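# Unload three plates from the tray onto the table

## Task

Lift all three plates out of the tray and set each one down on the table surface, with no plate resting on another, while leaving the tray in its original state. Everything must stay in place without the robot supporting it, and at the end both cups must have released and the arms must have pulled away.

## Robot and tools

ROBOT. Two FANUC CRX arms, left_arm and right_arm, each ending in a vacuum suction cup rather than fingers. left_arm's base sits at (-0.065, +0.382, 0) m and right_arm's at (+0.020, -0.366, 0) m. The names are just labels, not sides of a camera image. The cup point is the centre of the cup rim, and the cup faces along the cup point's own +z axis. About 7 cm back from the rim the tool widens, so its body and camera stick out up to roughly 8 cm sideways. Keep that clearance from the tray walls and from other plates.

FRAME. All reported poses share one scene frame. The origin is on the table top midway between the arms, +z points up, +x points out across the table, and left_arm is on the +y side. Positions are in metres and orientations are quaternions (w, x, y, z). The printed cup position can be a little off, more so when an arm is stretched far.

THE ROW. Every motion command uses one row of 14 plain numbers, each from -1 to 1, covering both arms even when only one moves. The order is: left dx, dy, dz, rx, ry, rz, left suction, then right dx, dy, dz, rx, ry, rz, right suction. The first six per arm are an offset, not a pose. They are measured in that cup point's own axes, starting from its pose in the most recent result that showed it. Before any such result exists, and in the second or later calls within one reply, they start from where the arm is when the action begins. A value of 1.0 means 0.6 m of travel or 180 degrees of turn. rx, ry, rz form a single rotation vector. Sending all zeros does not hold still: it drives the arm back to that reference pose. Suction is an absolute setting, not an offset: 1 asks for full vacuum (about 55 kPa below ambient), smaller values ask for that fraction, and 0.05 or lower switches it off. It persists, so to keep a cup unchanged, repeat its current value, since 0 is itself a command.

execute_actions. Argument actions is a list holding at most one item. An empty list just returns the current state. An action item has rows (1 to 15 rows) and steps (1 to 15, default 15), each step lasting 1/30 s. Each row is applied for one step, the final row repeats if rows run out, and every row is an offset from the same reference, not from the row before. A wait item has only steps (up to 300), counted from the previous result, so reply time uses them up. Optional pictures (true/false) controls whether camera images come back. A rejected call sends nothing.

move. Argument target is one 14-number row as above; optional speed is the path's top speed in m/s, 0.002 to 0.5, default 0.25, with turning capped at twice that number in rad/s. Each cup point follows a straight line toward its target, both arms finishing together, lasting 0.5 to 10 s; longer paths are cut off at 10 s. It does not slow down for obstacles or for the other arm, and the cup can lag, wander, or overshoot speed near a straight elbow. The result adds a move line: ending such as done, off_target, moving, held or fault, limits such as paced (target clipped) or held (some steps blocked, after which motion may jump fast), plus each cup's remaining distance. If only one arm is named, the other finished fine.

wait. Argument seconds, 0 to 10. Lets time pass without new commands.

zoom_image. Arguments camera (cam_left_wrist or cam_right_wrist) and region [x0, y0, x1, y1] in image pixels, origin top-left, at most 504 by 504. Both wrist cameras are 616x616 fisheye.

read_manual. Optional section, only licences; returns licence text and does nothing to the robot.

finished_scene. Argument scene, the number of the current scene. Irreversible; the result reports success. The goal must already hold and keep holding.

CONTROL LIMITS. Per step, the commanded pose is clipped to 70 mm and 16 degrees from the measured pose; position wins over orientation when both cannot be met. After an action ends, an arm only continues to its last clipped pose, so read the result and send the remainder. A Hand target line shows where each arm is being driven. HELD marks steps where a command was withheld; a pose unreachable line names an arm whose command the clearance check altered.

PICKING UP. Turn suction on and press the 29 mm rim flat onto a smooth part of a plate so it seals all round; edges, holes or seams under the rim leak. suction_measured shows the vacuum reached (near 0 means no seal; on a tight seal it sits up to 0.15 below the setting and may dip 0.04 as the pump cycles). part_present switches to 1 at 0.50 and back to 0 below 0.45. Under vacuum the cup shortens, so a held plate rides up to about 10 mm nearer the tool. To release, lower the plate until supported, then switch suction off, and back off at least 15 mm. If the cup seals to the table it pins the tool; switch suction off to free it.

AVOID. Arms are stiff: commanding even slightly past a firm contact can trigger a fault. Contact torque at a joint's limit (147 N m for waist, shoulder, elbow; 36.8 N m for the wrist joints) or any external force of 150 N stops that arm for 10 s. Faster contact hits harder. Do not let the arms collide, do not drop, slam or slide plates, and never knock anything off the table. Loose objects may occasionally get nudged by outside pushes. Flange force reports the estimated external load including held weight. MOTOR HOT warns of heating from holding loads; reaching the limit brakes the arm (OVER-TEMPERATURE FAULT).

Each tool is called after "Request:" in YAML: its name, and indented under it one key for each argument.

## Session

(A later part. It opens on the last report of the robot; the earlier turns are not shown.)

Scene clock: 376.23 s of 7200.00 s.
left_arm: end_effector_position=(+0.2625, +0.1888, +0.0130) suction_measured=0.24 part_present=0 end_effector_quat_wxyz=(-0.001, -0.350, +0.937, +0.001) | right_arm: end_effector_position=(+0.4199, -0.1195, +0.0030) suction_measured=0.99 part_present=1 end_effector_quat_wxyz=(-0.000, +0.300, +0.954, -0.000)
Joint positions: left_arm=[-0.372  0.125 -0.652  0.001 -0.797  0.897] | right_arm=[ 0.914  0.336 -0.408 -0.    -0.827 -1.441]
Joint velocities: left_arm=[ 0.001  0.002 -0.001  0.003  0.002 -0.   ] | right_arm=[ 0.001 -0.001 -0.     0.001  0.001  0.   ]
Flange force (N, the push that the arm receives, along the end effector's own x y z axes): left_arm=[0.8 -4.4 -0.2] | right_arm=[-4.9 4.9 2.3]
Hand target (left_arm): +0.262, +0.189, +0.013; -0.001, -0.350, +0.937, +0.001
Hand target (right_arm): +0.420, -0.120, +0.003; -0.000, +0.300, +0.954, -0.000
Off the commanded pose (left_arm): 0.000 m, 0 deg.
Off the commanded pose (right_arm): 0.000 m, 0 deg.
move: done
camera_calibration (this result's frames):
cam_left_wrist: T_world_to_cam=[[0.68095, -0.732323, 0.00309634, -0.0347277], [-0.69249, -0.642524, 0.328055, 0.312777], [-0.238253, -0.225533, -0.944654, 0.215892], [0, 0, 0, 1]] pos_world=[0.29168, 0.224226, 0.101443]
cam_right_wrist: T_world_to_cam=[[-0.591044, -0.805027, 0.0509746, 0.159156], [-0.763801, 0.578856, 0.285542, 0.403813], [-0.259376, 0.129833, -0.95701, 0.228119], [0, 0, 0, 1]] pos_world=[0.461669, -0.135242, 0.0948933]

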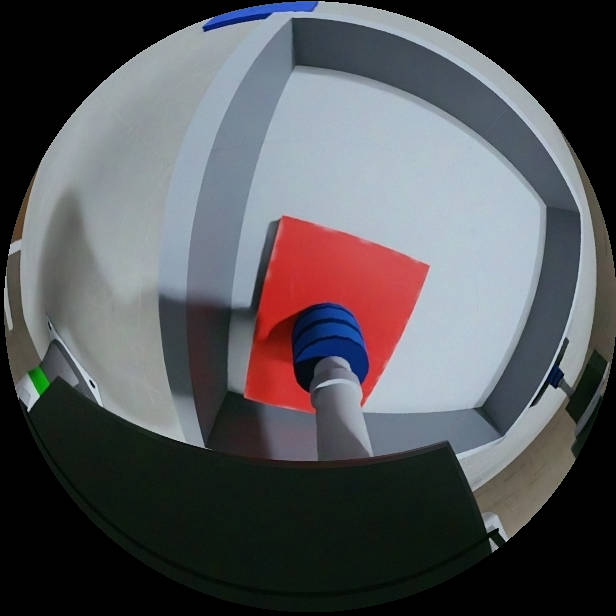

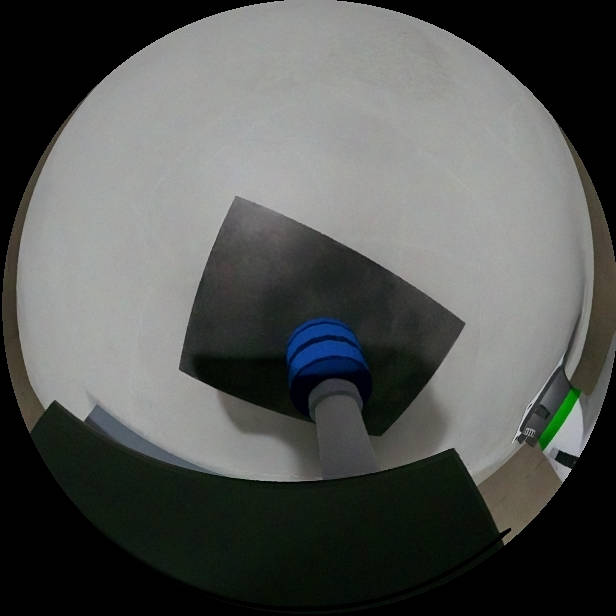

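Request:
execute_actions:
  actions:
    - {"rows": [[0,0,0,0,0,0,1,0,0,0.001,0,0,0,1],[0,0,0,0,0,0,1,0,0,0.002,0,0,0,1],[0,0,0,0,0,0,1,0,0,0.003,0,0,0,1],[0,0,0,0,0,0,1,0,0,0.004,0,0,0,1]], "steps": 10}
  pictures: false

Scene clock: 381.50 s of 7200.00 s.
left_arm: end_effector_position=(+0.2625, +0.1887, +0.0130) suction_measured=0.99 part_present=1 end_effector_quat_wxyz=(-0.001, -0.350, +0.937, +0.001) | right_arm: end_effector_position=(+0.4199, -0.1195, +0.0007) suction_measured=1.00 part_present=1 end_effector_quat_wxyz=(-0.000, +0.300, +0.954, -0.000)
Joint positions: left_arm=[-0.372  0.125 -0.652  0.001 -0.797  0.897] | right_arm=[ 0.914  0.341 -0.41  -0.    -0.821 -1.441]
Joint velocities: left_arm=[0.001 0.001 0.    0.    0.    0.   ] | right_arm=[-0.     0.003 -0.     0.001  0.002  0.   ]
Flange force (N, the push that the arm receives, along the end effector's own x y z axes): left_arm=[1.4 -5.1 -1.3] | right_arm=[-5.0 4.7 3.2]
Hand target (left_arm): +0.262, +0.189, +0.013; -0.001, -0.350, +0.937, +0.001
Hand target (right_arm): +0.420, -0.120, +0.001; -0.000, +0.300, +0.954, -0.000
Off the commanded pose (left_arm): 0.000 m, 0 deg.
Off the commanded pose (right_arm): 0.000 m, 0 deg.
Steps of this call (steps 1 to 148: nothing new was sent; steps 149 to 158: all 10 steps of this action). Readings (end_effector_position | what the end effector reports):
149: left_arm (+0.2625, +0.1887, +0.0130) | right_arm (+0.4199, -0.1195, +0.0030) | left_arm suction_measured=0.99 part_present=1 | right_arm suction_measured=0.98 part_present=1
150: left_arm (+0.2625, +0.1887, +0.0130) | right_arm (+0.4199, -0.1195, +0.0028) | left_arm suction_measured=0.98 part_present=1 | right_arm suction_measured=0.96 part_present=1
152: left_arm (+0.2625, +0.1887, +0.0130) | right_arm (+0.4199, -0.1195, +0.0020) | left_arm suction_measured=0.98 part_present=1 | right_arm suction_measured=0.96 part_present=1
156: left_arm (+0.2625, +0.1887, +0.0130) | right_arm (+0.4199, -0.1195, +0.0008) | left_arm suction_measured=0.98 part_present=1 | right_arm suction_measured=1.00 part_present=1
158: the state above

Request:
move:
  target: [0,0,-0.1367,0,0,0,1, 0,0,0.0042,0,0,0,1]
  speed: 0.15

Scene clock: 385.57 s of 7200.00 s.
left_arm: end_effector_position=(+0.2624, +0.1887, +0.0949) suction_measured=0.98 part_present=1 end_effector_quat_wxyz=(-0.001, -0.350, +0.937, +0.000) | right_arm: end_effector_position=(+0.4200, -0.1195, -0.0018) suction_measured=0.99 part_present=1 end_effector_quat_wxyz=(-0.000, +0.300, +0.954, -0.000)
Joint positions: left_arm=[-0.372 -0.025 -0.569  0.001 -1.03   0.897] | right_arm=[ 0.914  0.345 -0.411 -0.    -0.815 -1.441]
Joint velocities: left_arm=[ 0.002 -0.002  0.001 -0.    -0.002 -0.   ] | right_arm=[-0.    -0.    -0.001 -0.001  0.001  0.001]
Flange force (N, the push that the arm receives, along the end effector's own x y z axes): left_arm=[0.3 -1.1 -1.2] | right_arm=[5.3 -10.2 -62.8]
Hand target (left_arm): +0.263, +0.189, +0.095; -0.001, -0.350, +0.937, +0.000
Hand target (right_arm): +0.420, -0.120, -0.002; -0.000, +0.300, +0.954, -0.000
Off the commanded pose (left_arm): 0.000 m, 0 deg.
Off the commanded pose (right_arm): 0.000 m, 0 deg.
move: done
camera_calibration (this result's frames):
cam_left_wrist: T_world_to_cam=[[0.680719, -0.732538, 0.00316445, -0.0349541], [-0.692667, -0.64225, 0.328218, 0.285768], [-0.2384, -0.225616, -0.944597, 0.293244], [0, 0, 0, 1]] pos_world=[0.291645, 0.22409, 0.183314]
cam_right_wrist: T_world_to_cam=[[-0.591022, -0.805047, 0.0509195, 0.159411], [-0.763839, 0.578827, 0.285498, 0.40521], [-0.259313, 0.129841, -0.957026, 0.223504], [0, 0, 0, 1]] pos_world=[0.461688, -0.135233, 0.0900953]

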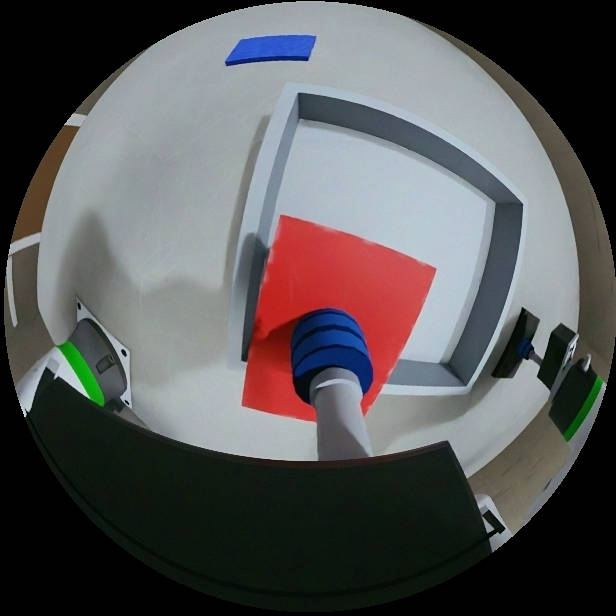

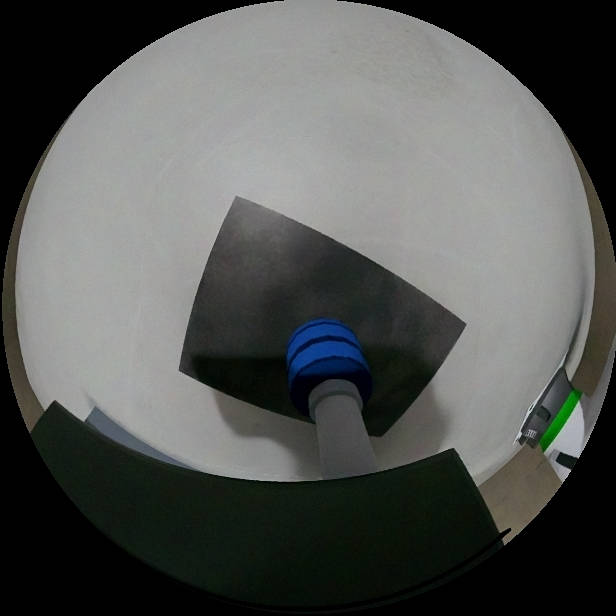

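Request:
move:
  target: [-0.2423,0.2344,0,0,0,0,1, 0,0,-0.005,0,0,0,0]
  speed: 0.3

Scene clock: 403.27 s of 7200.00 s.
left_arm: end_effector_position=(+0.2806, +0.3895, +0.0948) suction_measured=0.98 part_present=1 end_effector_quat_wxyz=(-0.001, -0.350, +0.937, -0.000) | right_arm: end_effector_position=(+0.4200, -0.1195, +0.0012) suction_measured=0.01 part_present=0 end_effector_quat_wxyz=(-0.000, +0.300, +0.954, -0.000)
Joint positions: left_arm=[ 0.22  -0.119 -0.656  0.001 -1.037  0.305] | right_arm=[ 0.914  0.34  -0.409 -0.    -0.822 -1.441]
Joint velocities: left_arm=[ 0.002  0.001 -0.     0.002  0.    -0.004] | right_arm=[ 0.     0.     0.001 -0.     0.001 -0.001]
Flange force (N, the push that the arm receives, along the end effector's own x y z axes): left_arm=[-3.1 -3.6 -1.7] | right_arm=[-5.2 5.0 -4.0]
Hand target (left_arm): +0.281, +0.390, +0.095; -0.001, -0.350, +0.937, -0.000
Hand target (right_arm): +0.420, -0.120, +0.001; -0.000, +0.300, +0.954, -0.000
Off the commanded pose (left_arm): 0.001 m, 0 deg.
Off the commanded pose (right_arm): 0.000 m, 0 deg.
move: done
camera_calibration (this result's frames):
cam_left_wrist: T_world_to_cam=[[0.680723, -0.732527, 0.00457694, 0.0997141], [-0.692772, -0.641723, 0.329027, 0.427083], [-0.238084, -0.227147, -0.94431, 0.343294], [0, 0, 0, 1]] pos_world=[0.309726, 0.425091, 0.183198]
cam_right_wrist: T_world_to_cam=[[-0.590997, -0.805065, 0.0509196, 0.159253], [-0.763855, 0.578802, 0.285504, 0.404342], [-0.259322, 0.129837, -0.957024, 0.226366], [0, 0, 0, 1]] pos_world=[0.461678, -0.135216, 0.0930874]

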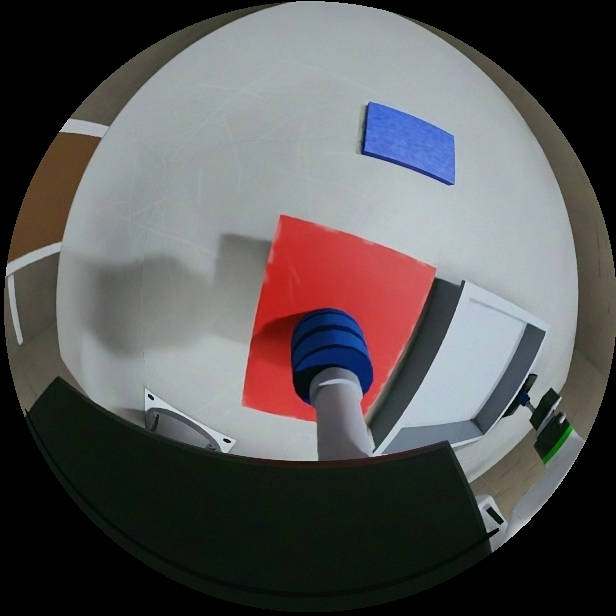

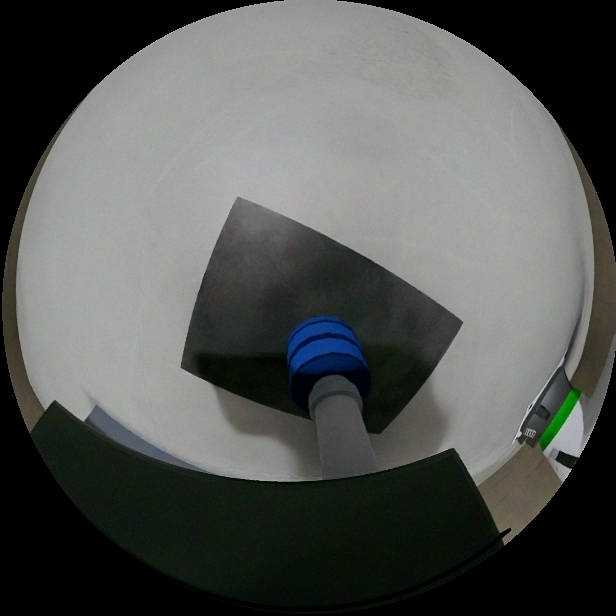

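Request:
move:
  target: [0,0,0.1497,0,0,0,1, 0,0,-0.25,0,0,0,0]
  speed: 0.17

Scene clock: 410.37 s of 7200.00 s.
left_arm: end_effector_position=(+0.2805, +0.3896, +0.0051) suction_measured=0.98 part_present=1 end_effector_quat_wxyz=(-0.001, -0.350, +0.937, -0.000) | right_arm: end_effector_position=(+0.4200, -0.1194, +0.1509) suction_measured=0.01 part_present=0 end_effector_quat_wxyz=(-0.000, +0.300, +0.954, -0.000)
Joint positions: left_arm=[ 0.22   0.06  -0.751  0.001 -0.763  0.305] | right_arm=[ 0.914  0.131 -0.258 -0.    -1.183 -1.441]
Joint velocities: left_arm=[-0.002  0.002  0.     0.001  0.002  0.   ] | right_arm=[ 0.    -0.001  0.002 -0.    -0.002  0.001]
Flange force (N, the push that the arm receives, along the end effector's own x y z axes): left_arm=[0.6 -2.2 -2.8] | right_arm=[-5.1 6.0 -1.7]
Hand target (left_arm): +0.281, +0.390, +0.005; -0.001, -0.350, +0.937, -0.000
Hand target (right_arm): +0.420, -0.119, +0.151; -0.000, +0.299, +0.954, -0.000
Off the commanded pose (left_arm): 0.000 m, 0 deg.
Off the commanded pose (right_arm): 0.000 m, 0 deg.
move: done
camera_calibration (this result's frames):
cam_left_wrist: T_world_to_cam=[[0.680828, -0.73243, 0.0044679, 0.100123], [-0.69267, -0.641863, 0.328968, 0.456634], [-0.238078, -0.227066, -0.94433, 0.258513], [0, 0, 0, 1]] pos_world=[0.309676, 0.425129, 0.0934565]
cam_right_wrist: T_world_to_cam=[[-0.590948, -0.8051, 0.0509308, 0.151706], [-0.763878, 0.578755, 0.285541, 0.361574], [-0.259365, 0.129835, -0.957012, 0.369619], [0, 0, 0, 1]] pos_world=[0.461715, -0.135114, 0.242759]

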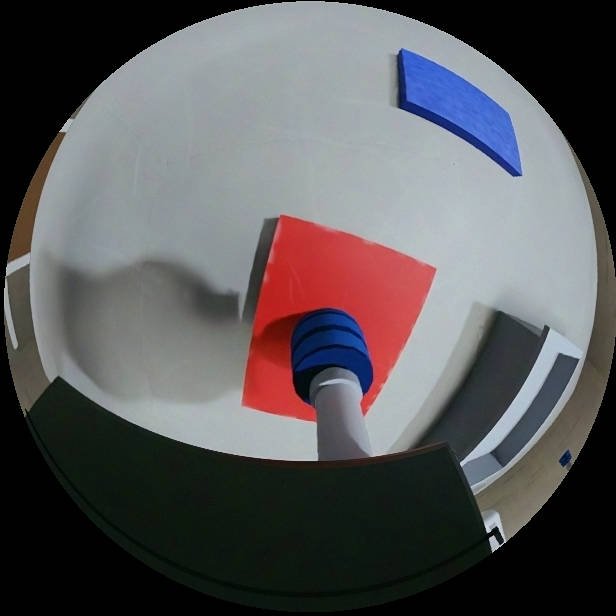

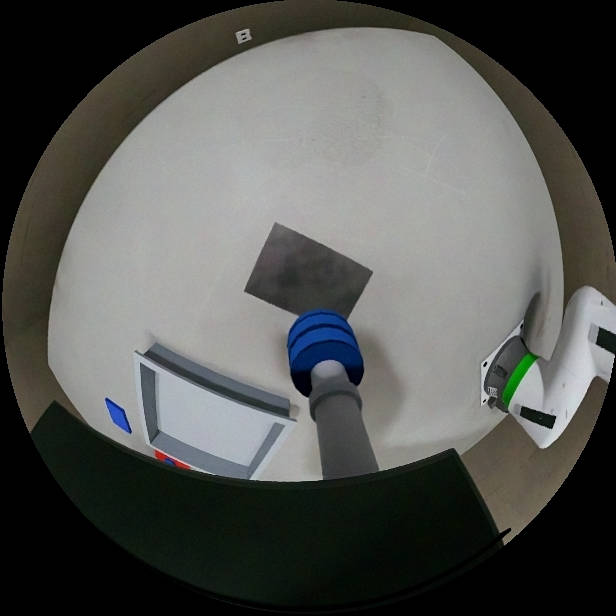

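Request:
execute_actions:
  actions:
    - {"rows": [[0,0,0.001,0,0,0,1,0,0,0,0,0,0,0],[0,0,0.002,0,0,0,1,0,0,0,0,0,0,0],[0,0,0.003,0,0,0,1,0,0,0,0,0,0,0],[0,0,0.004,0,0,0,1,0,0,0,0,0,0,0],[0,0,0.005,0,0,0,1,0,0,0,0,0,0,0]], "steps": 11}
  pictures: false

Scene clock: 416.17 s of 7200.00 s.
left_arm: end_effector_position=(+0.2805, +0.3895, +0.0022) suction_measured=0.98 part_present=1 end_effector_quat_wxyz=(-0.001, -0.350, +0.937, -0.000) | right_arm: end_effector_position=(+0.4200, -0.1194, +0.1510) suction_measured=0.01 part_present=0 end_effector_quat_wxyz=(-0.000, +0.299, +0.954, -0.000)
Joint positions: left_arm=[ 0.22   0.067 -0.753  0.001 -0.754  0.305] | right_arm=[ 0.914  0.131 -0.257 -0.    -1.183 -1.441]
Joint velocities: left_arm=[ 0.001  0.002 -0.001  0.     0.004  0.   ] | right_arm=[-0.     0.    -0.001  0.    -0.    -0.001]
Flange force (N, the push that the arm receives, along the end effector's own x y z axes): left_arm=[-2.1 -3.5 -1.4] | right_arm=[-4.6 5.4 -0.6]
Hand target (left_arm): +0.281, +0.390, +0.002; -0.001, -0.350, +0.937, -0.000
Hand target (right_arm): +0.420, -0.119, +0.151; -0.000, +0.300, +0.954, -0.000
Off the commanded pose (left_arm): 0.000 m, 0 deg.
Off the commanded pose (right_arm): 0.000 m, 0 deg.
Steps of this call (steps 1 to 163: nothing new was sent; steps 164 to 174: all 11 steps of this action). Readings (end_effector_position | what the end effector reports):
164: left_arm (+0.2805, +0.3895, +0.0050) | right_arm (+0.4200, -0.1194, +0.1510) | left_arm suction_measured=0.98 part_present=1 | right_arm suction_measured=0.01 part_present=0
165: left_arm (+0.2805, +0.3895, +0.0048) | right_arm (+0.4200, -0.1194, +0.1510) | left_arm suction_measured=0.98 part_present=1 | right_arm suction_measured=0.01 part_present=0
167: left_arm (+0.2805, +0.3895, +0.0041) | right_arm (+0.4200, -0.1194, +0.1510) | left_arm suction_measured=0.99 part_present=1 | right_arm suction_measured=0.01 part_present=0
171: left_arm (+0.2805, +0.3895, +0.0024) | right_arm (+0.4200, -0.1194, +0.1510) | left_arm suction_measured=0.99 part_present=1 | right_arm suction_measured=0.01 part_present=0
174: the state above

Request:
execute_actions:
  actions:
    - {"rows": [[0,0,0.001,0,0,0,1,0,0,0,0,0,0,0],[0,0,0.002,0,0,0,1,0,0,0,0,0,0,0],[0,0,0.0025,0,0,0,1,0,0,0,0,0,0,0]], "steps": 9}
  pictures: false

Scene clock: 419.33 s of 7200.00 s.
left_arm: end_effector_position=(+0.2805, +0.3896, +0.0007) suction_measured=0.99 part_present=1 end_effector_quat_wxyz=(-0.001, -0.350, +0.937, -0.000) | right_arm: end_effector_position=(+0.4200, -0.1194, +0.1509) suction_measured=0.01 part_present=0 end_effector_quat_wxyz=(-0.000, +0.300, +0.954, -0.000)
Joint positions: left_arm=[ 0.22   0.071 -0.754  0.001 -0.749  0.305] | right_arm=[ 0.914  0.131 -0.258 -0.    -1.183 -1.441]
Joint velocities: left_arm=[ 0.001  0.002 -0.    -0.     0.002 -0.   ] | right_arm=[ 0.    -0.    -0.001 -0.001  0.001  0.001]
Flange force (N, the push that the arm receives, along the end effector's own x y z axes): left_arm=[-1.1 -2.9 -0.9] | right_arm=[-5.0 6.6 -0.8]
Hand target (left_arm): +0.281, +0.390, +0.001; -0.001, -0.350, +0.937, -0.000
Hand target (right_arm): +0.420, -0.119, +0.151; -0.000, +0.299, +0.954, -0.000
Off the commanded pose (left_arm): 0.000 m, 0 deg.
Off the commanded pose (right_arm): 0.000 m, 0 deg.
Steps of this call (steps 1 to 86: nothing new was sent; steps 87 to 95: all 9 steps of this action). Readings (end_effector_position | what the end effector reports):
87: left_arm (+0.2805, +0.3896, +0.0021) | right_arm (+0.4200, -0.1194, +0.1509) | left_arm suction_measured=0.98 part_present=1 | right_arm suction_measured=0.01 part_present=0
88: left_arm (+0.2805, +0.3896, +0.0019) | right_arm (+0.4200, -0.1194, +0.1509) | left_arm suction_measured=0.99 part_present=1 | right_arm suction_measured=0.01 part_present=0
90: left_arm (+0.2805, +0.3896, +0.0012) | right_arm (+0.4200, -0.1194, +0.1509) | left_arm suction_measured=1.00 part_present=1 | right_arm suction_measured=0.01 part_present=0
94: left_arm (+0.2805, +0.3896, +0.0008) | right_arm (+0.4200, -0.1194, +0.1509) | left_arm suction_measured=0.99 part_present=1 | right_arm suction_measured=0.01 part_present=0
95: the state above

Request:
execute_actions:
  actions:
    - {"rows": [[0,0,0.001,0,0,0,1,0,0,0,0,0,0,0],[0,0,0.002,0,0,0,1,0,0,0,0,0,0,0],[0,0,0.0022,0,0,0,1,0,0,0,0,0,0,0]], "steps": 9}
  pictures: false

Scene clock: 423.70 s of 7200.00 s.
left_arm: end_effector_position=(+0.2805, +0.3895, -0.0005) suction_measured=0.98 part_present=1 end_effector_quat_wxyz=(-0.001, -0.350, +0.937, -0.000) | right_arm: end_effector_position=(+0.4200, -0.1194, +0.1510) suction_measured=0.01 part_present=0 end_effector_quat_wxyz=(-0.000, +0.299, +0.954, -0.000)
Joint positions: left_arm=[ 0.22   0.074 -0.755  0.001 -0.745  0.305] | right_arm=[ 0.914  0.131 -0.257 -0.    -1.183 -1.441]
Joint velocities: left_arm=[-0.     0.001 -0.001  0.     0.002 -0.   ] | right_arm=[ 0.     0.     0.     0.    -0.002  0.001]
Flange force (N, the push that the arm receives, along the end effector's own x y z axes): left_arm=[1.0 -1.0 -6.4] | right_arm=[-6.0 5.9 -0.4]
Hand target (left_arm): +0.281, +0.390, -0.001; -0.001, -0.350, +0.937, -0.000
Hand target (right_arm): +0.420, -0.119, +0.151; -0.000, +0.300, +0.954, -0.000
Off the commanded pose (left_arm): 0.000 m, 0 deg.
Off the commanded pose (right_arm): 0.000 m, 0 deg.
Steps of this call (steps 1 to 122: nothing new was sent; steps 123 to 131: all 9 steps of this action). Readings (end_effector_position | what the end effector reports):
123: left_arm (+0.2805, +0.3895, +0.0007) | right_arm (+0.4200, -0.1194, +0.1510) | left_arm suction_measured=0.99 part_present=1 | right_arm suction_measured=0.01 part_present=0
124: left_arm (+0.2805, +0.3895, +0.0005) | right_arm (+0.4200, -0.1194, +0.1510) | left_arm suction_measured=1.00 part_present=1 | right_arm suction_measured=0.01 part_present=0
126: left_arm (+0.2805, +0.3895, -0.0001) | right_arm (+0.4200, -0.1194, +0.1510) | left_arm suction_measured=1.00 part_present=1 | right_arm suction_measured=0.01 part_present=0
130: left_arm (+0.2805, +0.3895, -0.0005) | right_arm (+0.4200, -0.1194, +0.1510) | left_arm suction_measured=0.99 part_present=1 | right_arm suction_measured=0.01 part_present=0
131: the state above

Request:
execute_actions:
  actions:
    - {"rows": [[0,0,0,0,0,0,0,0,0,0,0,0,0,0]], "steps": 10}
  pictures: false

Scene clock: 426.07 s of 7200.00 s.
left_arm: end_effector_position=(+0.2805, +0.3895, -0.0006) suction_measured=0.00 part_present=0 end_effector_quat_wxyz=(-0.001, -0.350, +0.937, -0.000) | right_arm: end_effector_position=(+0.4200, -0.1194, +0.1509) suction_measured=0.01 part_present=0 end_effector_quat_wxyz=(-0.000, +0.300, +0.954, -0.000)
Joint positions: left_arm=[ 0.22   0.074 -0.755  0.001 -0.745  0.305] | right_arm=[ 0.914  0.131 -0.258 -0.    -1.183 -1.441]
Joint velocities: left_arm=[-0.001 -0.    -0.     0.    -0.001  0.   ] | right_arm=[ 0.    -0.001  0.001  0.001  0.002  0.   ]
Flange force (N, the push that the arm receives, along the end effector's own x y z axes): left_arm=[2.2 -1.8 -25.2] | right_arm=[-5.4 4.6 -0.8]
Hand target (left_arm): +0.281, +0.390, -0.001; -0.001, -0.350, +0.937, -0.000
Hand target (right_arm): +0.420, -0.119, +0.151; -0.000, +0.299, +0.954, -0.000
Off the commanded pose (left_arm): 0.000 m, 0 deg.
Off the commanded pose (right_arm): 0.000 m, 0 deg.
Steps of this call (steps 1 to 61: nothing new was sent; steps 62 to 71: all 10 steps of this action). Readings (end_effector_position | what the end effector reports):
62: left_arm (+0.2805, +0.3896, -0.0006) | right_arm (+0.4200, -0.1194, +0.1509) | left_arm suction_measured=0.44 part_present=0 | right_arm suction_measured=0.01 part_present=0
63: left_arm (+0.2805, +0.3896, -0.0006) | right_arm (+0.4200, -0.1194, +0.1509) | left_arm suction_measured=0.00 part_present=0 | right_arm suction_measured=0.01 part_present=0
65: left_arm (+0.2805, +0.3896, -0.0006) | right_arm (+0.4200, -0.1194, +0.1509) | left_arm suction_measured=0.00 part_present=0 | right_arm suction_measured=0.01 part_present=0
69: left_arm (+0.2805, +0.3896, -0.0006) | right_arm (+0.4200, -0.1194, +0.1509) | left_arm suction_measured=0.00 part_present=0 | right_arm suction_measured=0.01 part_present=0
71: the state above

Request:
move:
  target: [0,0,-0.335,0,0,0,0, -0.1236,-0.1777,-0.0833,0,0,0,0]
  speed: 0.3

Scene clock: 433.80 s of 7200.00 s.
left_arm: end_effector_position=(+0.2806, +0.3895, +0.2002) suction_measured=0.00 part_present=0 end_effector_quat_wxyz=(-0.002, -0.350, +0.937, -0.000) | right_arm: end_effector_position=(+0.4201, -0.2490, +0.2007) suction_measured=0.01 part_present=0 end_effector_quat_wxyz=(-0.000, +0.300, +0.954, -0.000)
Joint positions: left_arm=[ 0.22  -0.236 -0.485  0.001 -1.325  0.305] | right_arm=[ 0.683 -0.044 -0.318 -0.    -1.298 -1.21 ]
Joint velocities: left_arm=[-0.    -0.001  0.003 -0.    -0.003 -0.   ] | right_arm=[-0.001 -0.001 -0.    -0.002 -0.002  0.001]
Flange force (N, the push that the arm receives, along the end effector's own x y z axes): left_arm=[-0.3 -3.8 -2.1] | right_arm=[-6.9 3.4 -1.3]
Hand target (left_arm): +0.281, +0.390, +0.200; -0.001, -0.350, +0.937, -0.000
Hand target (right_arm): +0.420, -0.249, +0.201; -0.000, +0.300, +0.954, -0.000
Off the commanded pose (left_arm): 0.001 m, 0 deg.
Off the commanded pose (right_arm): 0.000 m, 0 deg.
After step 90, 3.53 s passed at rest.
move: done
camera_calibration (this result's frames):
cam_left_wrist: T_world_to_cam=[[0.680677, -0.732569, 0.00458219, 0.0992704], [-0.692802, -0.641669, 0.329069, 0.392413], [-0.238126, -0.227164, -0.944295, 0.442854], [0, 0, 0, 1]] pos_world=[0.309749, 0.425123, 0.288599]
cam_right_wrist: T_world_to_cam=[[-0.590888, -0.805153, 0.0507936, 0.0448847], [-0.763906, 0.57864, 0.285698, 0.422341], [-0.259422, 0.130014, -0.956973, 0.434188], [0, 0, 0, 1]] pos_world=[0.461789, -0.264695, 0.292564]

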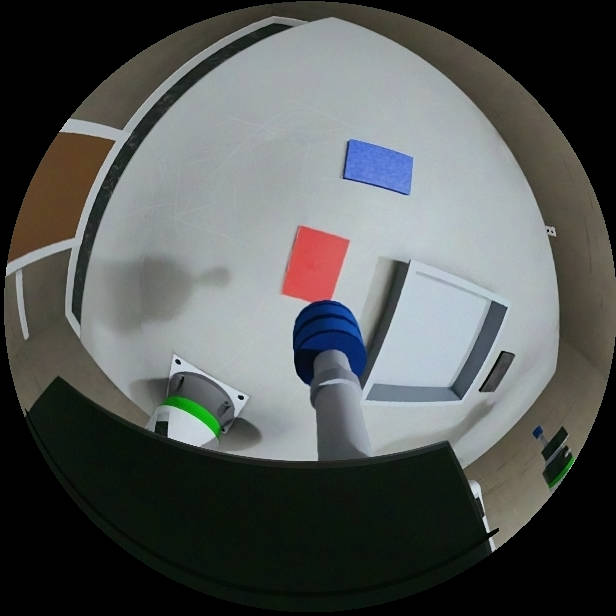

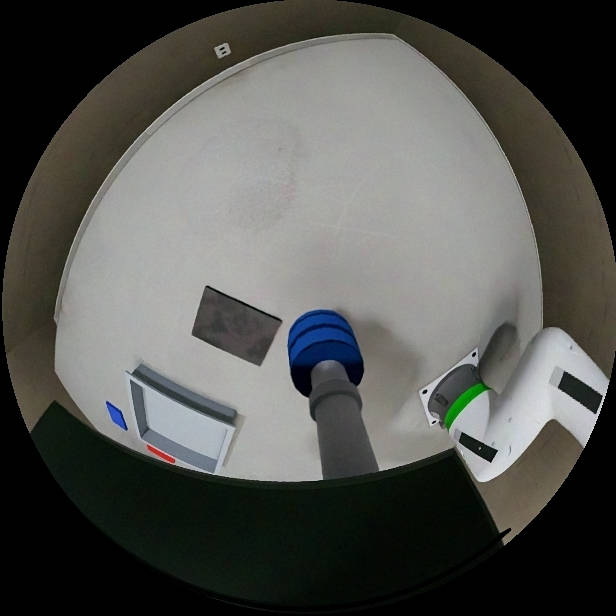

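Request:
zoom_image:
  camera: "cam_left_wrist"
  region: [350, 240, 530, 420]

Region (350, 240, 530, 420) of cam_left_wrist's 616x616 image, scaled by 2.800, with more detail than that image has.

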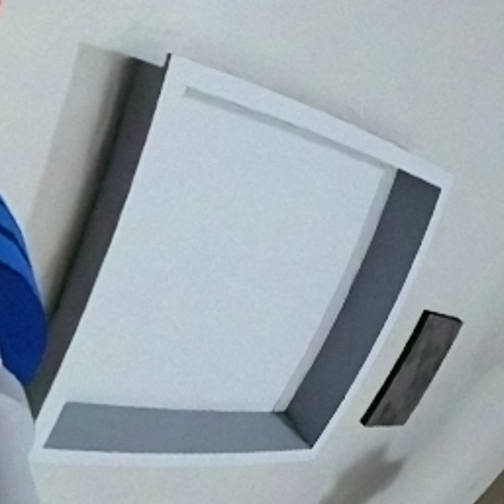

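Request:
finished_scene:
  scene: 1

The scene is finished: the task was done.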